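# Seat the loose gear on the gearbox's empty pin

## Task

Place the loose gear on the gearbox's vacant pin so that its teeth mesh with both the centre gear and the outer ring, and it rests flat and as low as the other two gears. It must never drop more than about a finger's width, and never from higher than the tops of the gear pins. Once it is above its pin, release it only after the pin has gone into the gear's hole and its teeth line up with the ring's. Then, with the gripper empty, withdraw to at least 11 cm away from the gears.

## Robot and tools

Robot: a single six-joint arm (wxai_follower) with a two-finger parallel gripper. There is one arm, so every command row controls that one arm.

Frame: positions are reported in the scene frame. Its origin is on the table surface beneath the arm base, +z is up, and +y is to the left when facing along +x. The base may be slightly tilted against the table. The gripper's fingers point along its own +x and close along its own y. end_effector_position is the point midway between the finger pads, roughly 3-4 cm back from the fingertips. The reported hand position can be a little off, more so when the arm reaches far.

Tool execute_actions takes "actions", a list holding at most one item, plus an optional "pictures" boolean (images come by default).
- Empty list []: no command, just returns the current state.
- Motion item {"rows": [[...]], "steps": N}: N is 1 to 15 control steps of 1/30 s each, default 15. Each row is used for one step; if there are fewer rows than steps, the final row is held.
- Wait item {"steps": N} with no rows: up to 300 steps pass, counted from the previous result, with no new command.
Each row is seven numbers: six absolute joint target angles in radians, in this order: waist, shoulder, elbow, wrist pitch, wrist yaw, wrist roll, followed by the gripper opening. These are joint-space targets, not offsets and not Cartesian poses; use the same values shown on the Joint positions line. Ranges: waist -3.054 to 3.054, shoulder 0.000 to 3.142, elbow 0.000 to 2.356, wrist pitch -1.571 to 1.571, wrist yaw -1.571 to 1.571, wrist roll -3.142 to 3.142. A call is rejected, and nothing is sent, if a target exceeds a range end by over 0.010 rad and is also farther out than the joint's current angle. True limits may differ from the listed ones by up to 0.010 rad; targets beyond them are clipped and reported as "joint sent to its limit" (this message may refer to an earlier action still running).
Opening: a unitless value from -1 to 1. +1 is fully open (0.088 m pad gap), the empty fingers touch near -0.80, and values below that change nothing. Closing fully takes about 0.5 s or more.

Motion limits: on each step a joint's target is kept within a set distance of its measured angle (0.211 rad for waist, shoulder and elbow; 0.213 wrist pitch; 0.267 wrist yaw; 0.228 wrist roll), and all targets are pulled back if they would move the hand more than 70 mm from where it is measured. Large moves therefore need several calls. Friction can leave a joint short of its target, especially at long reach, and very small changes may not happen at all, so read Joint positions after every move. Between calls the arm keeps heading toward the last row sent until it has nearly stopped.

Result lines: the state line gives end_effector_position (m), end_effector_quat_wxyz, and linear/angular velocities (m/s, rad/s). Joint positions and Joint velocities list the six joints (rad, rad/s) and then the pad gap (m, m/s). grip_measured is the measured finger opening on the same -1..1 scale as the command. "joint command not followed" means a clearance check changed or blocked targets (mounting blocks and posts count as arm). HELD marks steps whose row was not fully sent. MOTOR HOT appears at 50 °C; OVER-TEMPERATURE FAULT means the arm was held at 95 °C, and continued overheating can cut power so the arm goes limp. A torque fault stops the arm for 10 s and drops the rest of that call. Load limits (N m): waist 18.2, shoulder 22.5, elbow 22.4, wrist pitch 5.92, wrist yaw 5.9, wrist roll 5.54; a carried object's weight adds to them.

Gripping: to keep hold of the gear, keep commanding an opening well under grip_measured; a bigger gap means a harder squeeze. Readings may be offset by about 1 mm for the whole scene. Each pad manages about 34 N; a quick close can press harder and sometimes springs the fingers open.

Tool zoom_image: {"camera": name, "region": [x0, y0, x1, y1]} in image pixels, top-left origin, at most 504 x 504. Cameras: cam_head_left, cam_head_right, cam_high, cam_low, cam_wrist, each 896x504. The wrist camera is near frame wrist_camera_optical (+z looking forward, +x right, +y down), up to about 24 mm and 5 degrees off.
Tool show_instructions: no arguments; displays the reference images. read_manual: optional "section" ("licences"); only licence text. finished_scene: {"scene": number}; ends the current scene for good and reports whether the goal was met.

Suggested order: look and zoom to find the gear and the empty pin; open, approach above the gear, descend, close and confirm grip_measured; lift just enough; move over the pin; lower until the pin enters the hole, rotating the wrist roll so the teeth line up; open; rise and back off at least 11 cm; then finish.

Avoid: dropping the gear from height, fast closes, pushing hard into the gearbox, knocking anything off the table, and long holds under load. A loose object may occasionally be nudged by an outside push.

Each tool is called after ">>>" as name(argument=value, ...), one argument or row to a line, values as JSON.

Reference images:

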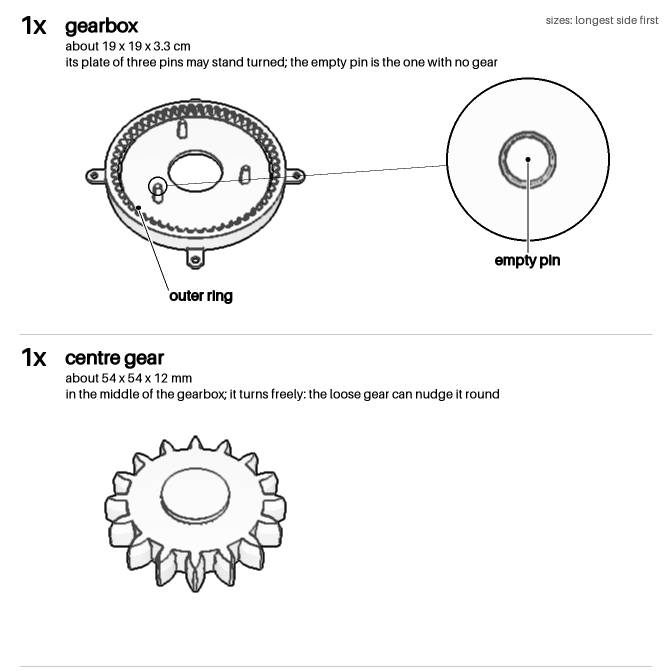

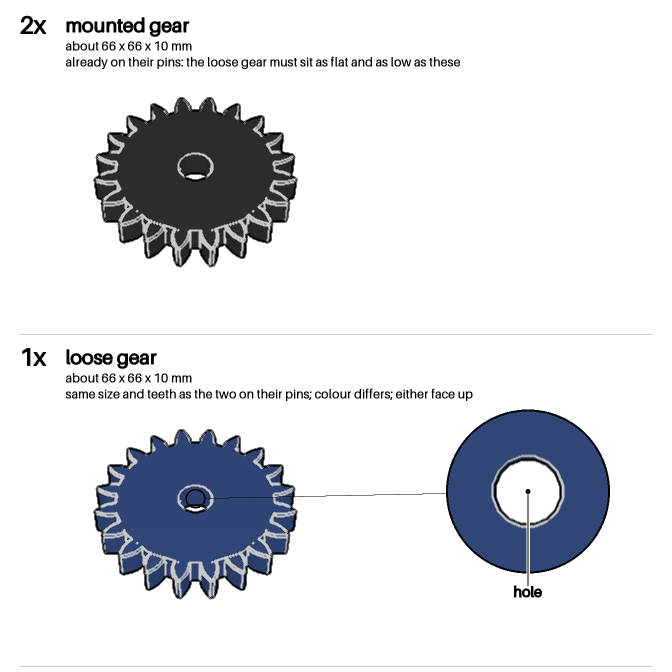

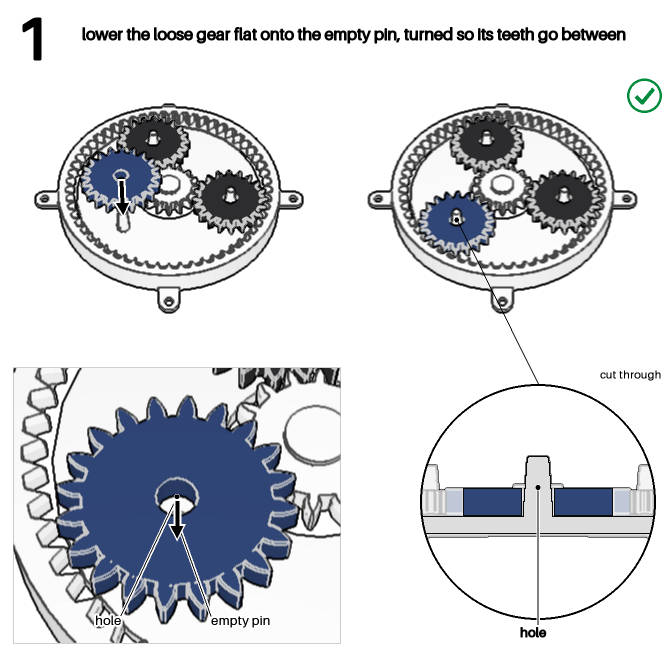

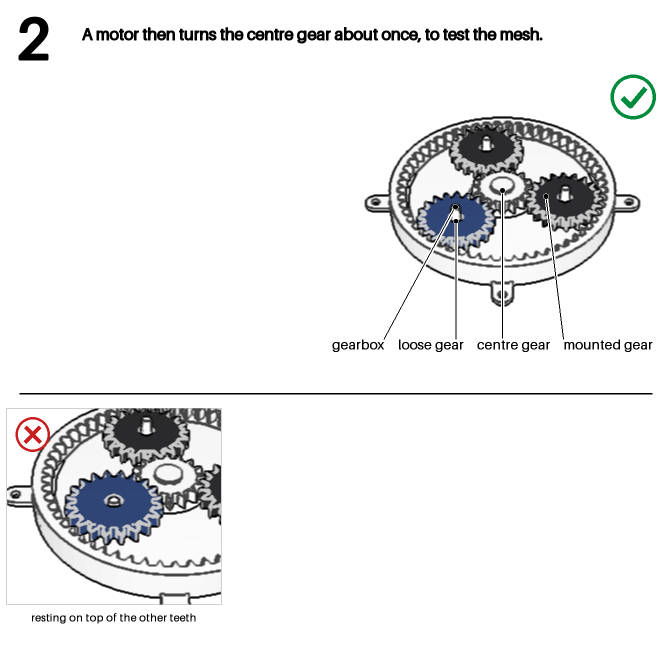

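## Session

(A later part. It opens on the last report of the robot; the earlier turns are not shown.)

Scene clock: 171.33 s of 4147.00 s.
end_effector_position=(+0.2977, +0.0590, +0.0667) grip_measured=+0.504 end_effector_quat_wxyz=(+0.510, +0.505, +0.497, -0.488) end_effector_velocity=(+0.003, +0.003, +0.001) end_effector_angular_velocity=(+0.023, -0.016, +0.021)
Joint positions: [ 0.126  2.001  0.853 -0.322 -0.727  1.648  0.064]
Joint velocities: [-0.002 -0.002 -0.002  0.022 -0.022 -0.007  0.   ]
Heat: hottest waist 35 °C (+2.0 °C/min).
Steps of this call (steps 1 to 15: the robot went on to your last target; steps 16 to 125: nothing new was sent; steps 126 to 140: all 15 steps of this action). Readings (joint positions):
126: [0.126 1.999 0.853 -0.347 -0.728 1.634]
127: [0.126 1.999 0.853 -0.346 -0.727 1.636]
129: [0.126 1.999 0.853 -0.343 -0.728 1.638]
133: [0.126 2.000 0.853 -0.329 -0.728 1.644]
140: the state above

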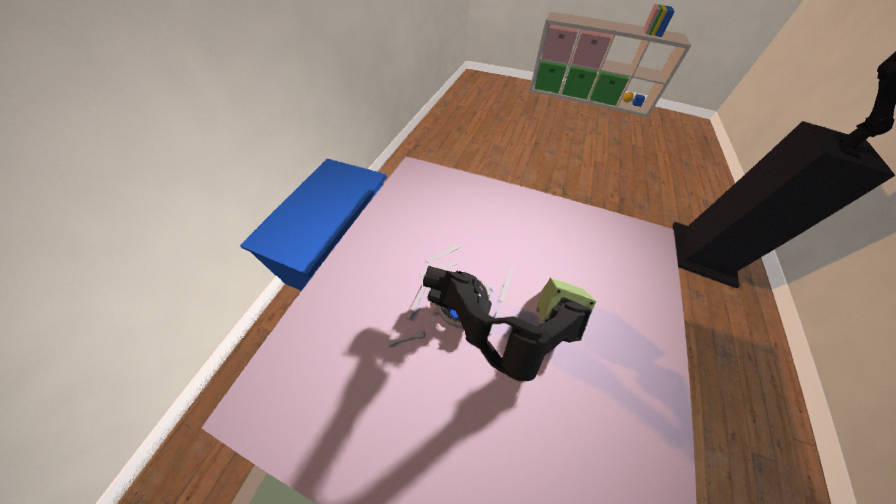

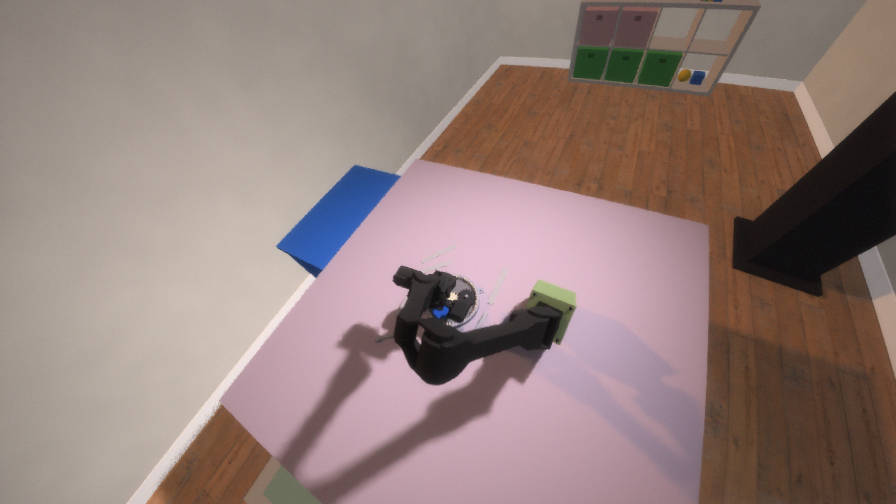

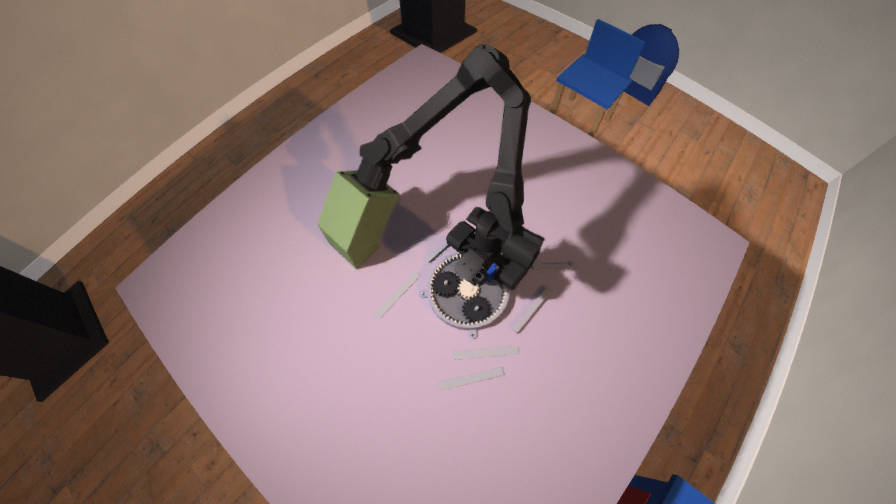

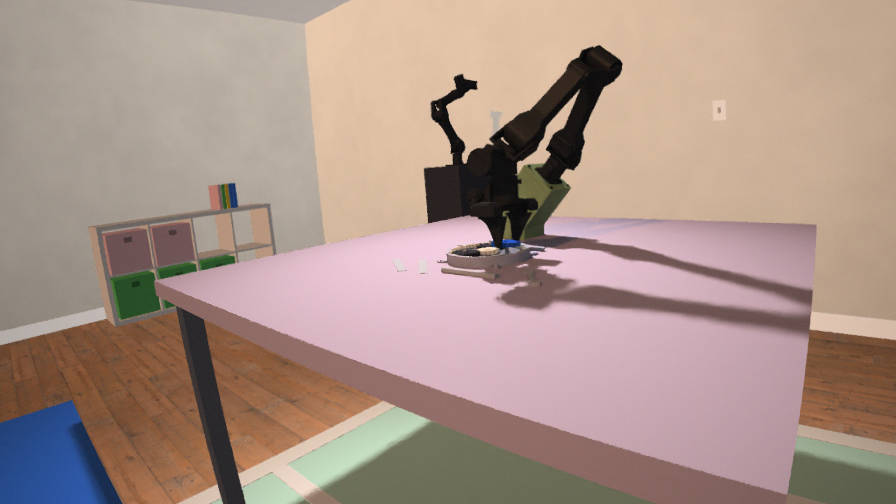

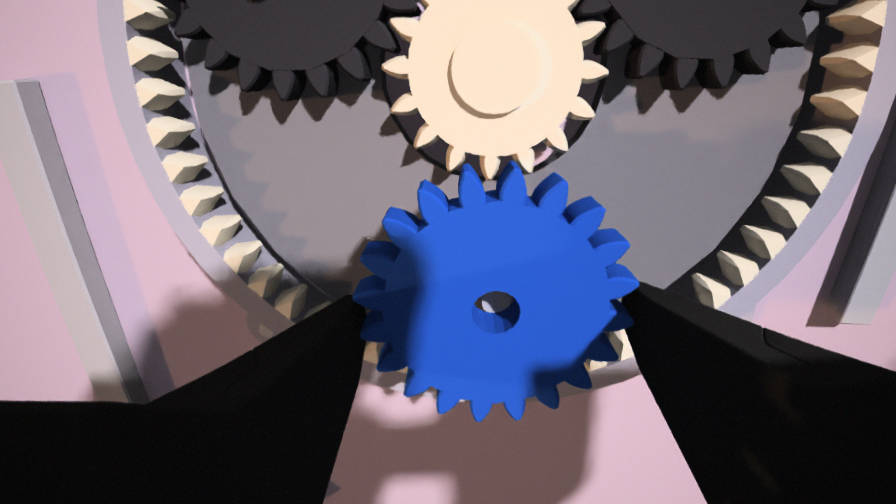

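>>> execute_actions(
  actions=[
    {"rows":[[0.15,2.028,0.84,-0.32,-0.727,1.652,0.25]],"steps":15},
  ],
)

>>> zoom_image(
  camera="cam_low",
  region=[430,210,570,280],
)

Scene clock: 178.23 s of 4147.00 s.
end_effector_position=(+0.2975, +0.0588, +0.0660) grip_measured=+0.504 end_effector_quat_wxyz=(+0.510, +0.504, +0.497, -0.489) end_effector_velocity=(+0.003, +0.002, +0.002) end_effector_angular_velocity=(+0.008, -0.014, +0.017)
Joint positions: [ 0.127  2.002  0.853 -0.32  -0.725  1.649  0.064]
Joint velocities: [-0.002 -0.007  0.002  0.007 -0.007 -0.007 -0.   ]
Heat: hottest waist 34 °C (+1.0 °C/min).
Steps of this call (steps 1 to 15: the robot went on to your last target; steps 16 to 192: nothing new was sent; steps 193 to 207: all 15 steps of this action). Readings (joint positions):
193: [0.126 2.002 0.853 -0.320 -0.728 1.649]
194: [0.126 2.002 0.853 -0.320 -0.728 1.649]
196: [0.127 2.002 0.853 -0.320 -0.727 1.649]
200: [0.127 2.002 0.853 -0.320 -0.726 1.649]
207: the state above

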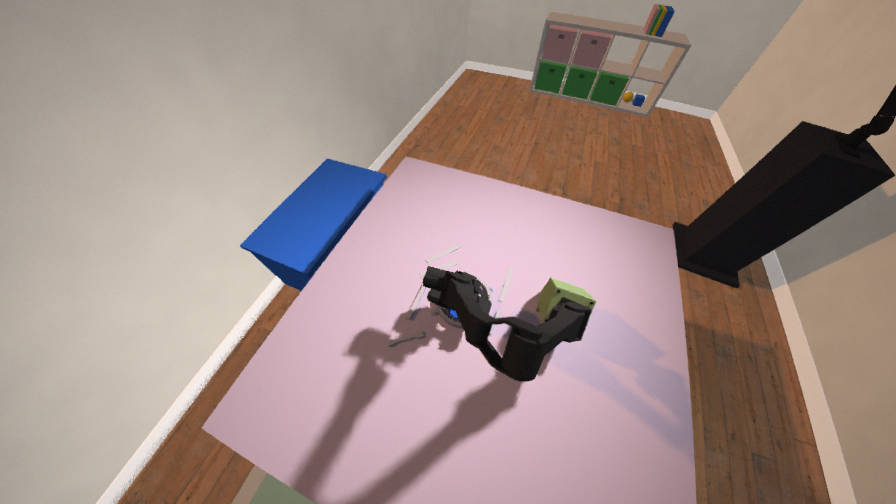

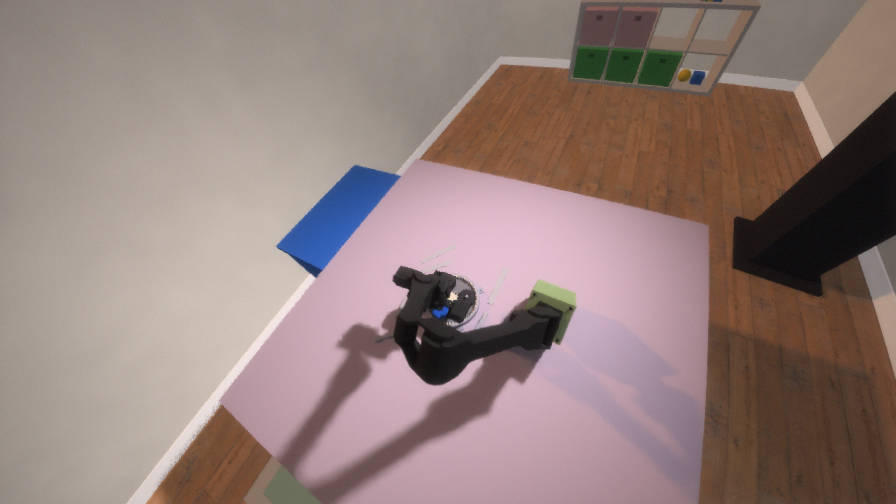

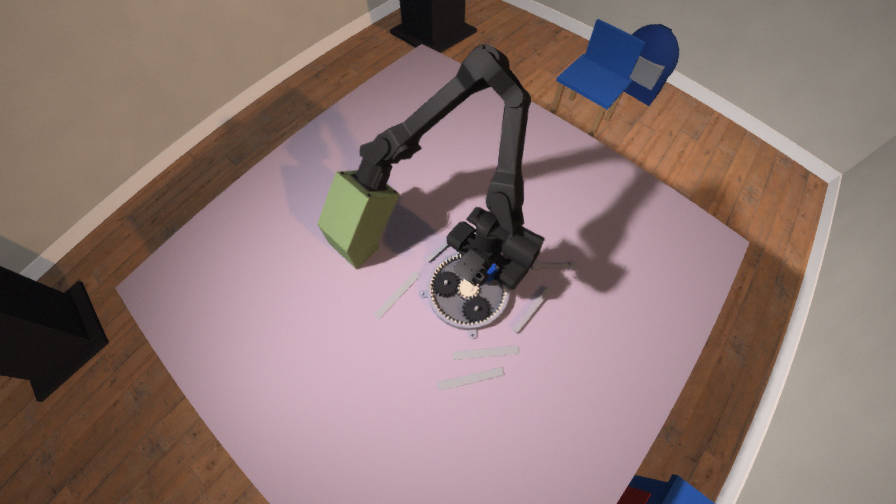

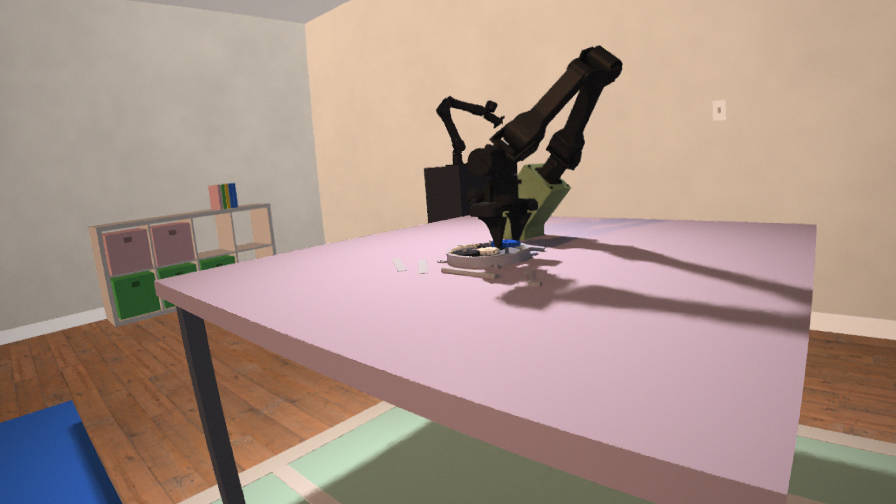

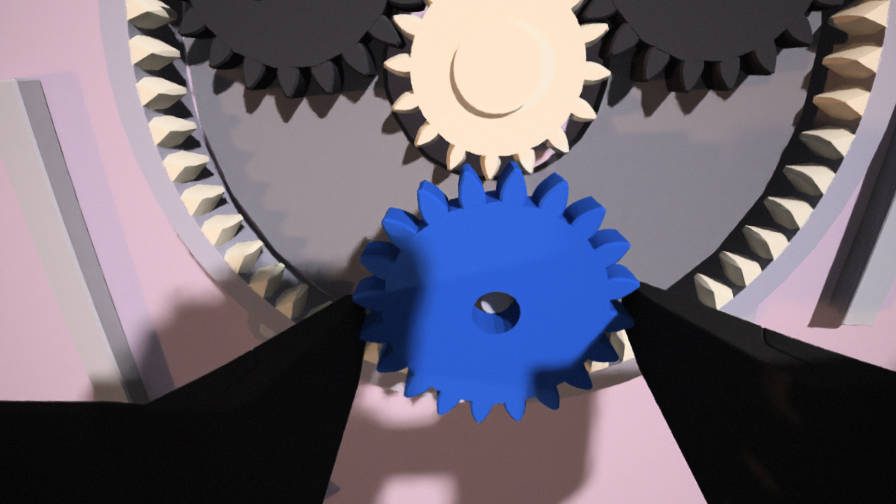

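Region (430, 210, 570, 280) of cam_low's 896x504 image, scaled by 3.600, with more detail than that image has.

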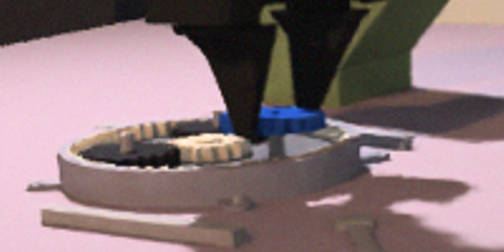

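>>> execute_actions(
  actions=[
    {"rows":[[0.127,1.975,0.853,-0.33,-0.727,1.64,0.25],[0.127,1.975,0.853,-0.33,-0.727,1.64,0.25],[0.127,1.975,0.853,-0.33,-0.727,1.64,0.25],[0.127,1.975,0.86,-0.35,-0.727,1.64,0.25],[0.125,1.985,0.88,-0.37,-0.727,1.635,0.25],[0.125,1.985,0.88,-0.37,-0.727,1.635,0.25],[0.125,2.0,0.9,-0.392,-0.727,1.63,0.25],[0.125,2.0,0.9,-0.392,-0.727,1.63,0.25],[0.125,2.015,0.9,-0.392,-0.727,1.63,0.25]],"steps":15},
  ],
)

>>> zoom_image(
  camera="cam_wrist",
  region=[400,140,600,370],
)

>>> zoom_image(
  camera="cam_low",
  region=[430,210,570,280],
)

Scene clock: 193.47 s of 4147.00 s.
end_effector_position=(+0.2998, +0.0635, +0.0699) grip_measured=+0.505 end_effector_quat_wxyz=(+0.504, +0.499, +0.502, -0.495) end_effector_velocity=(-0.010, -0.008, -0.005) end_effector_angular_velocity=(-0.011, +0.054, -0.045)
Joint positions: [ 0.13   2.001  0.89  -0.386 -0.726  1.635  0.064]
Joint velocities: [-0.002  0.032  0.007 -0.051  0.007 -0.007 -0.001]
Heat: hottest waist 33 °C (-1.0 °C/min).
Steps of this call (steps 1 to 15: the robot went on to your last target; steps 16 to 442: nothing new was sent; steps 443 to 457: all 15 steps of this action). Readings (joint positions):
443: [0.129 2.003 0.852 -0.320 -0.726 1.650]
444: [0.129 2.001 0.852 -0.320 -0.726 1.650]
446: [0.129 1.999 0.852 -0.327 -0.726 1.648]
450: [0.130 1.999 0.866 -0.365 -0.726 1.641]
457: the state above

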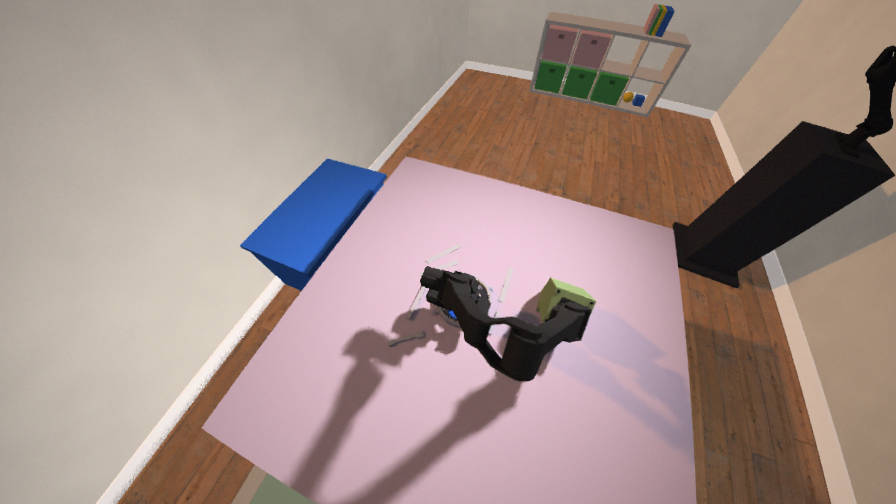

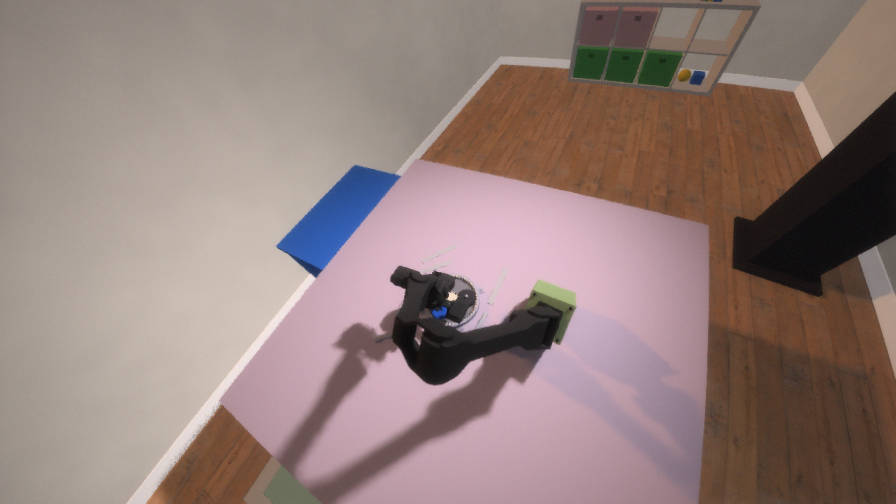

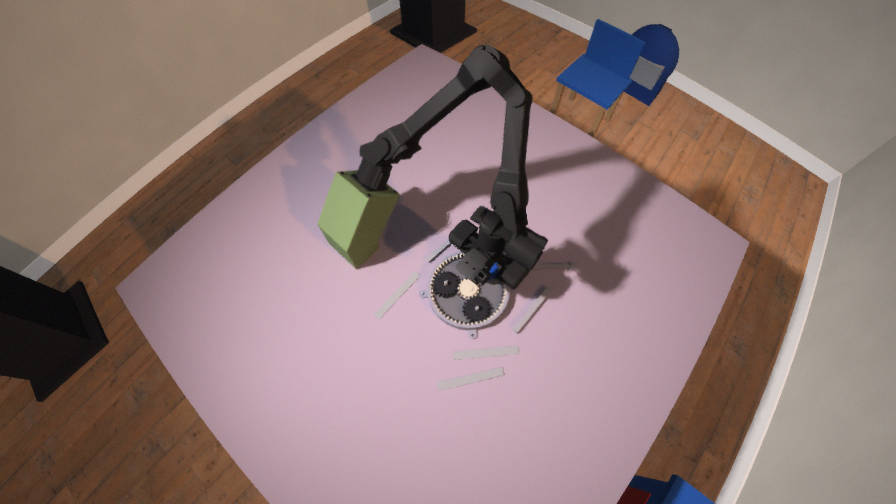

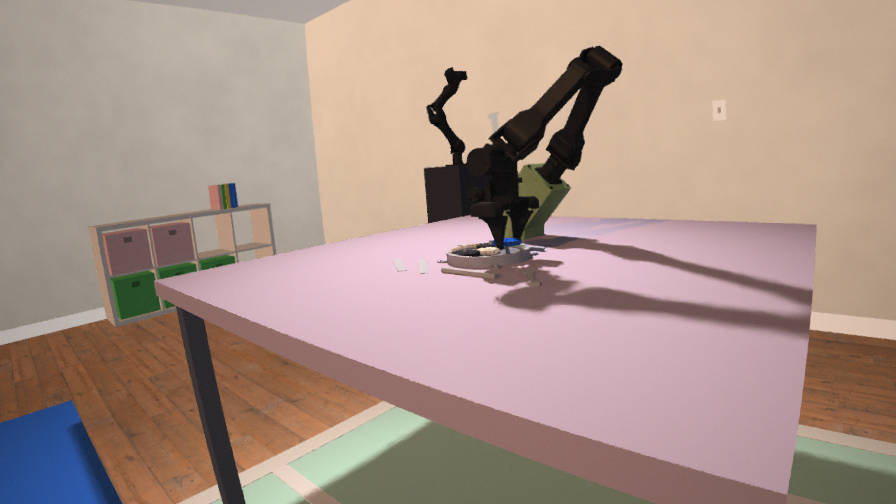

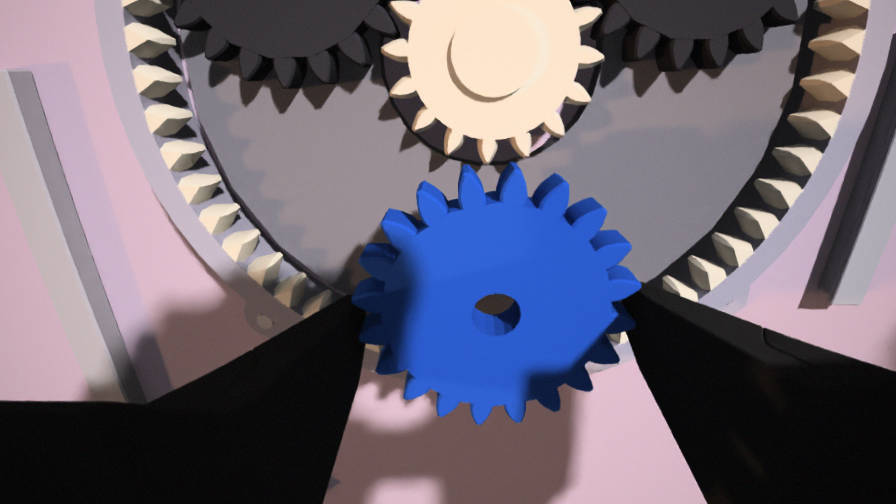

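Region (400, 140, 600, 370) of cam_wrist's 896x504 image, scaled by 2.191, with more detail than that image has; it fills the left 438 columns of this view, and the rest is white.

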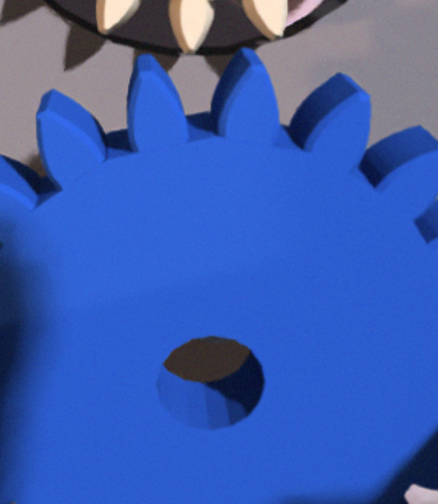

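Region (430, 210, 570, 280) of cam_low's 896x504 image, scaled by 3.600, with more detail than that image has.

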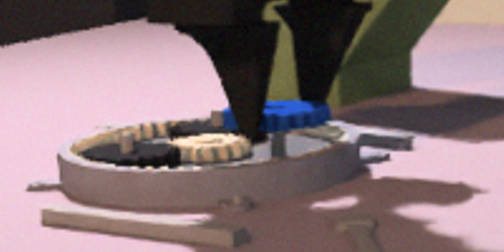

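>>> execute_actions(
  actions=[
    {"rows":[[0.122,2.012,0.885,-0.382,-0.727,1.632,0.25]],"steps":12},
  ],
)

>>> zoom_image(
  camera="cam_wrist",
  region=[400,140,600,370],
)

>>> zoom_image(
  camera="cam_low",
  region=[430,210,570,280],
)

Scene clock: 200.87 s of 4147.00 s.
end_effector_position=(+0.2999, +0.0623, +0.0692) grip_measured=+0.504 end_effector_quat_wxyz=(+0.504, +0.500, +0.501, -0.495) end_effector_velocity=(-0.005, -0.002, +0.001) end_effector_angular_velocity=(-0.008, +0.007, -0.003)
Joint positions: [ 0.128  2.006  0.891 -0.384 -0.726  1.634  0.064]
Joint velocities: [-0.002 -0.007 -0.012 -0.007  0.007 -0.007 -0.001]
Heat: hottest waist 34 °C (+0.0 °C/min).
Steps of this call (steps 1 to 15: the robot went on to your last target; steps 16 to 210: nothing new was sent; steps 211 to 222: all 12 steps of this action). Readings (joint positions):
211: [0.129 2.006 0.893 -0.391 -0.726 1.634]
212: [0.129 2.006 0.893 -0.390 -0.726 1.634]
214: [0.129 2.006 0.893 -0.387 -0.726 1.634]
218: [0.128 2.006 0.892 -0.384 -0.726 1.634]
222: the state above

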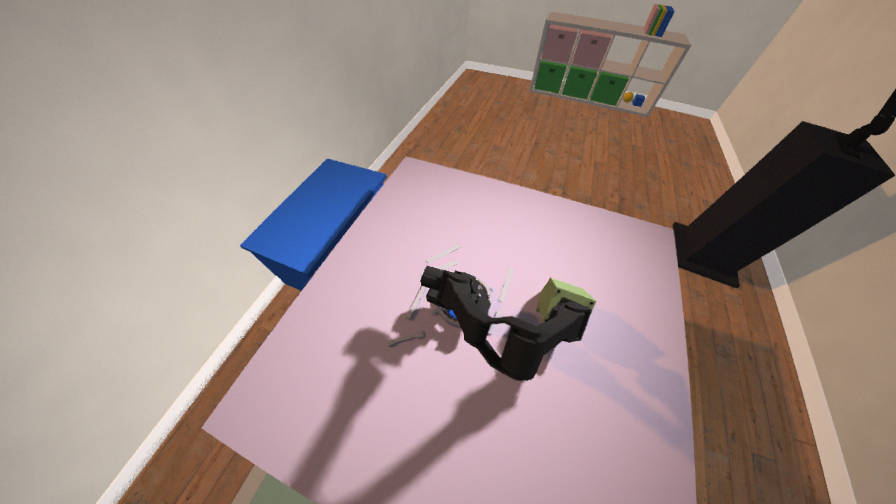

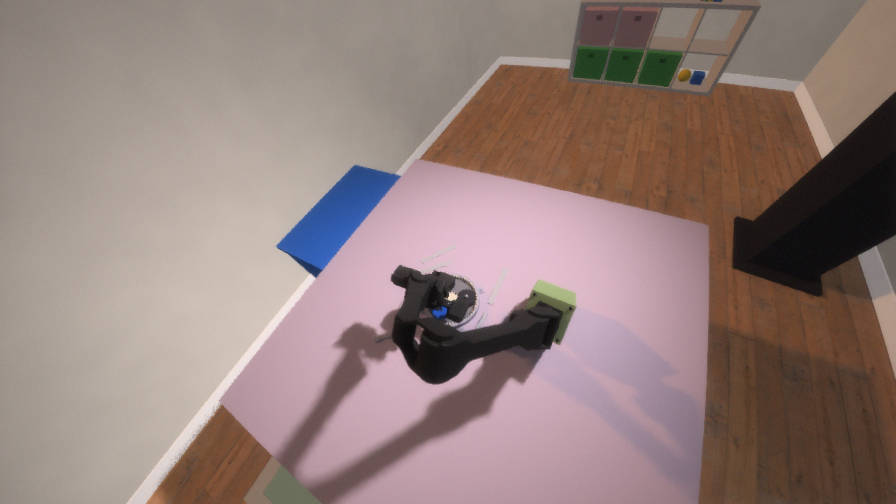

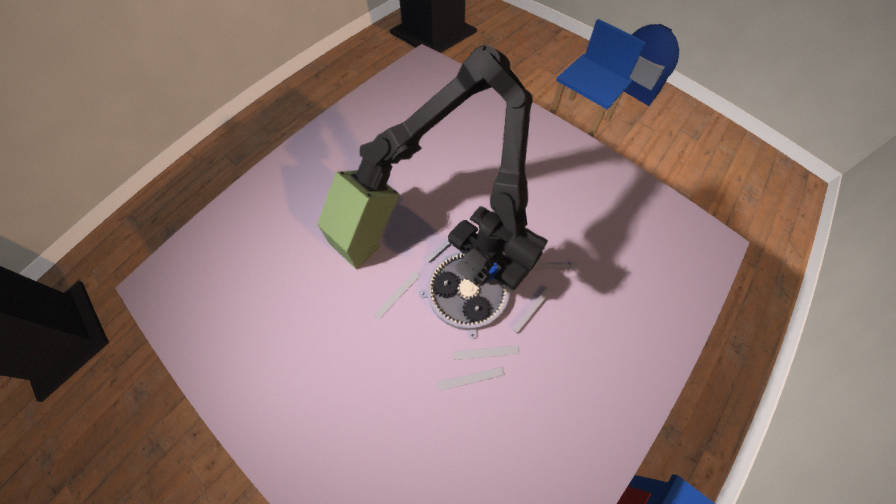

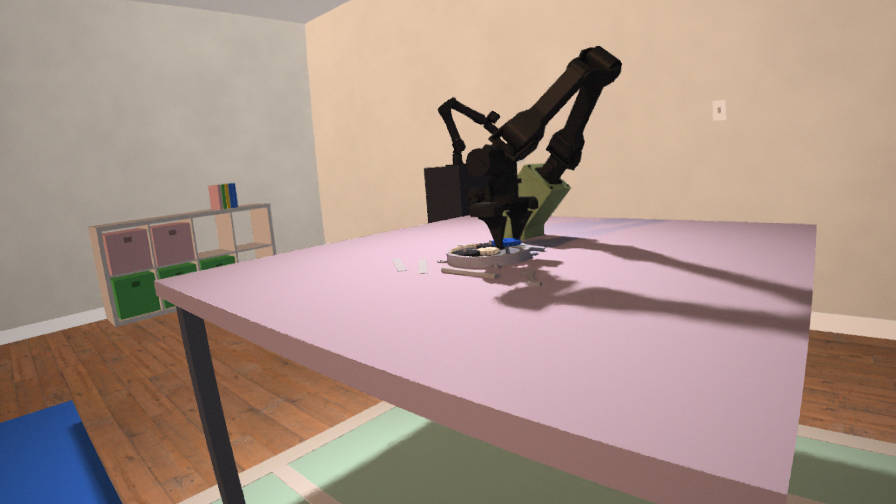

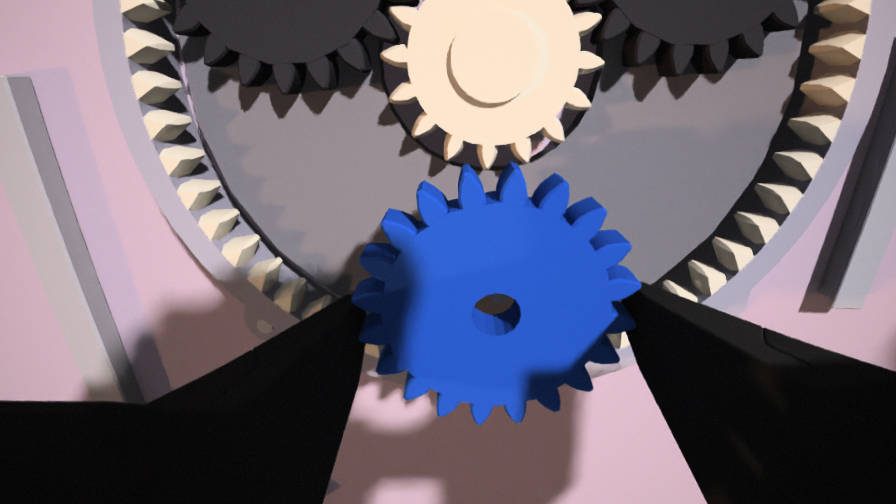

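Region (400, 140, 600, 370) of cam_wrist's 896x504 image, scaled by 2.191, with more detail than that image has; it fills the left 438 columns of this view, and the rest is white.

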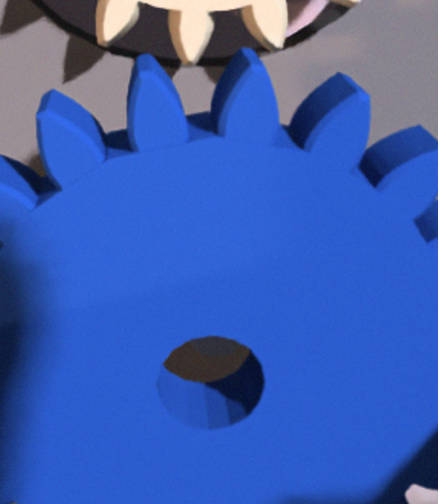

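Region (430, 210, 570, 280) of cam_low's 896x504 image, scaled by 3.600, with more detail than that image has.

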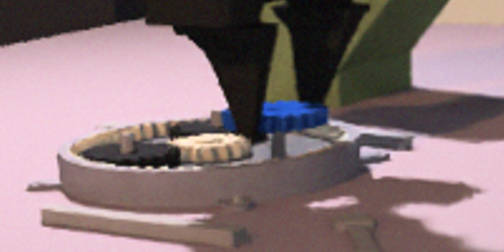

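>>> execute_actions(
  actions=[
    {"rows":[[0.128,2.022,0.882,-0.372,-0.727,1.64,0.25]],"steps":12},
  ],
)

>>> zoom_image(
  camera="cam_wrist",
  region=[400,140,600,370],
)

Scene clock: 205.90 s of 4147.00 s.
end_effector_position=(+0.2994, +0.0607, +0.0676) grip_measured=+0.505 end_effector_quat_wxyz=(+0.503, +0.500, +0.501, -0.496) end_effector_velocity=(-0.004, +0.001, -0.001) end_effector_angular_velocity=(+0.021, +0.013, -0.020)
Joint positions: [ 0.128  2.012  0.887 -0.374 -0.726  1.636  0.064]
Joint velocities: [-0.002  0.002 -0.007 -0.007 -0.022  0.007 -0.   ]
Heat: hottest waist 35 °C (+0.0 °C/min).
Steps of this call (steps 1 to 15: the robot went on to your last target; steps 16 to 139: nothing new was sent; steps 140 to 151: all 12 steps of this action). Readings (joint positions):
140: [0.128 2.007 0.890 -0.382 -0.726 1.634]
141: [0.128 2.007 0.889 -0.380 -0.726 1.634]
143: [0.128 2.009 0.888 -0.377 -0.726 1.634]
147: [0.128 2.012 0.887 -0.375 -0.726 1.635]
151: the state above

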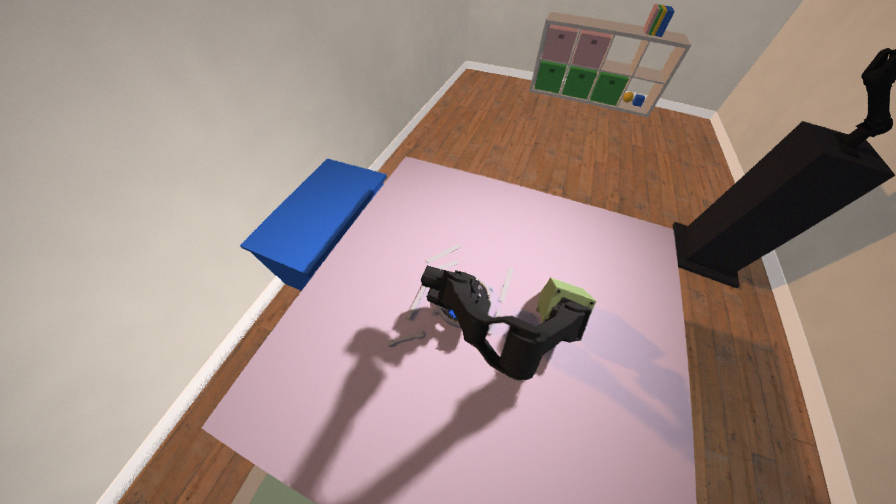

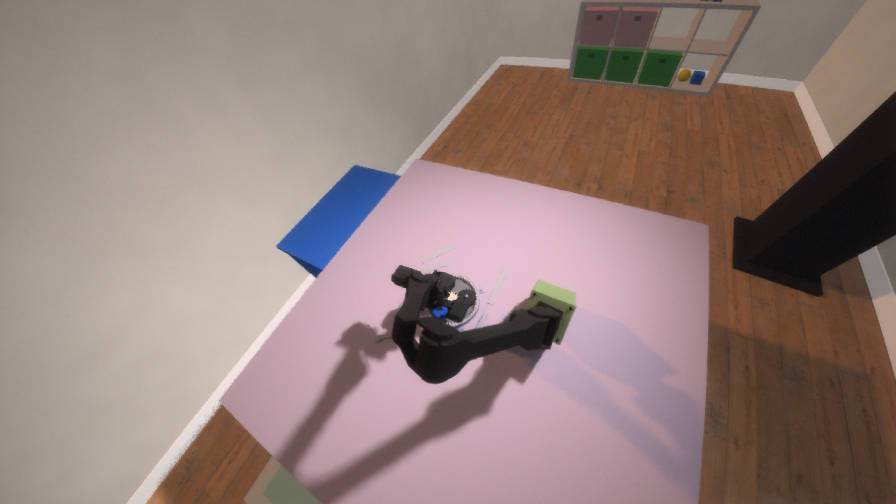

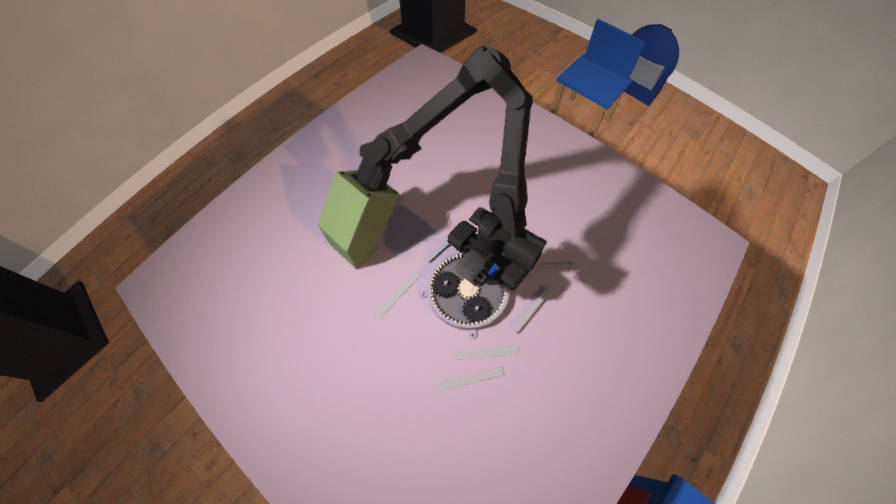

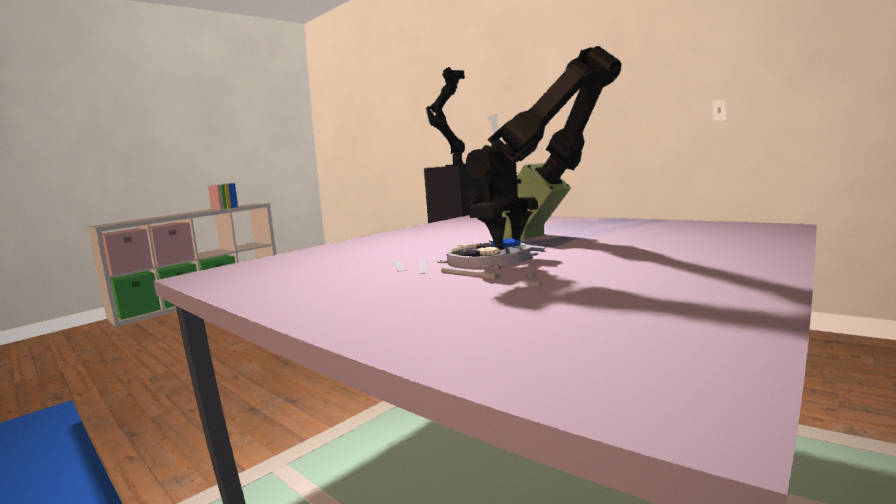

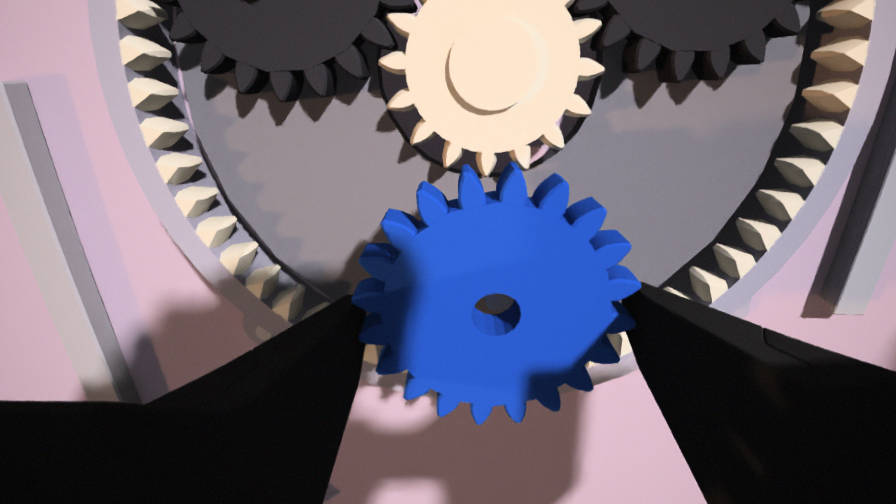

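Region (400, 140, 600, 370) of cam_wrist's 896x504 image, scaled by 2.191, with more detail than that image has; it fills the left 438 columns of this view, and the rest is white.

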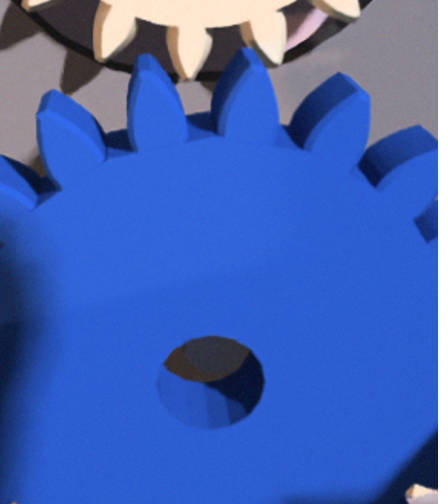

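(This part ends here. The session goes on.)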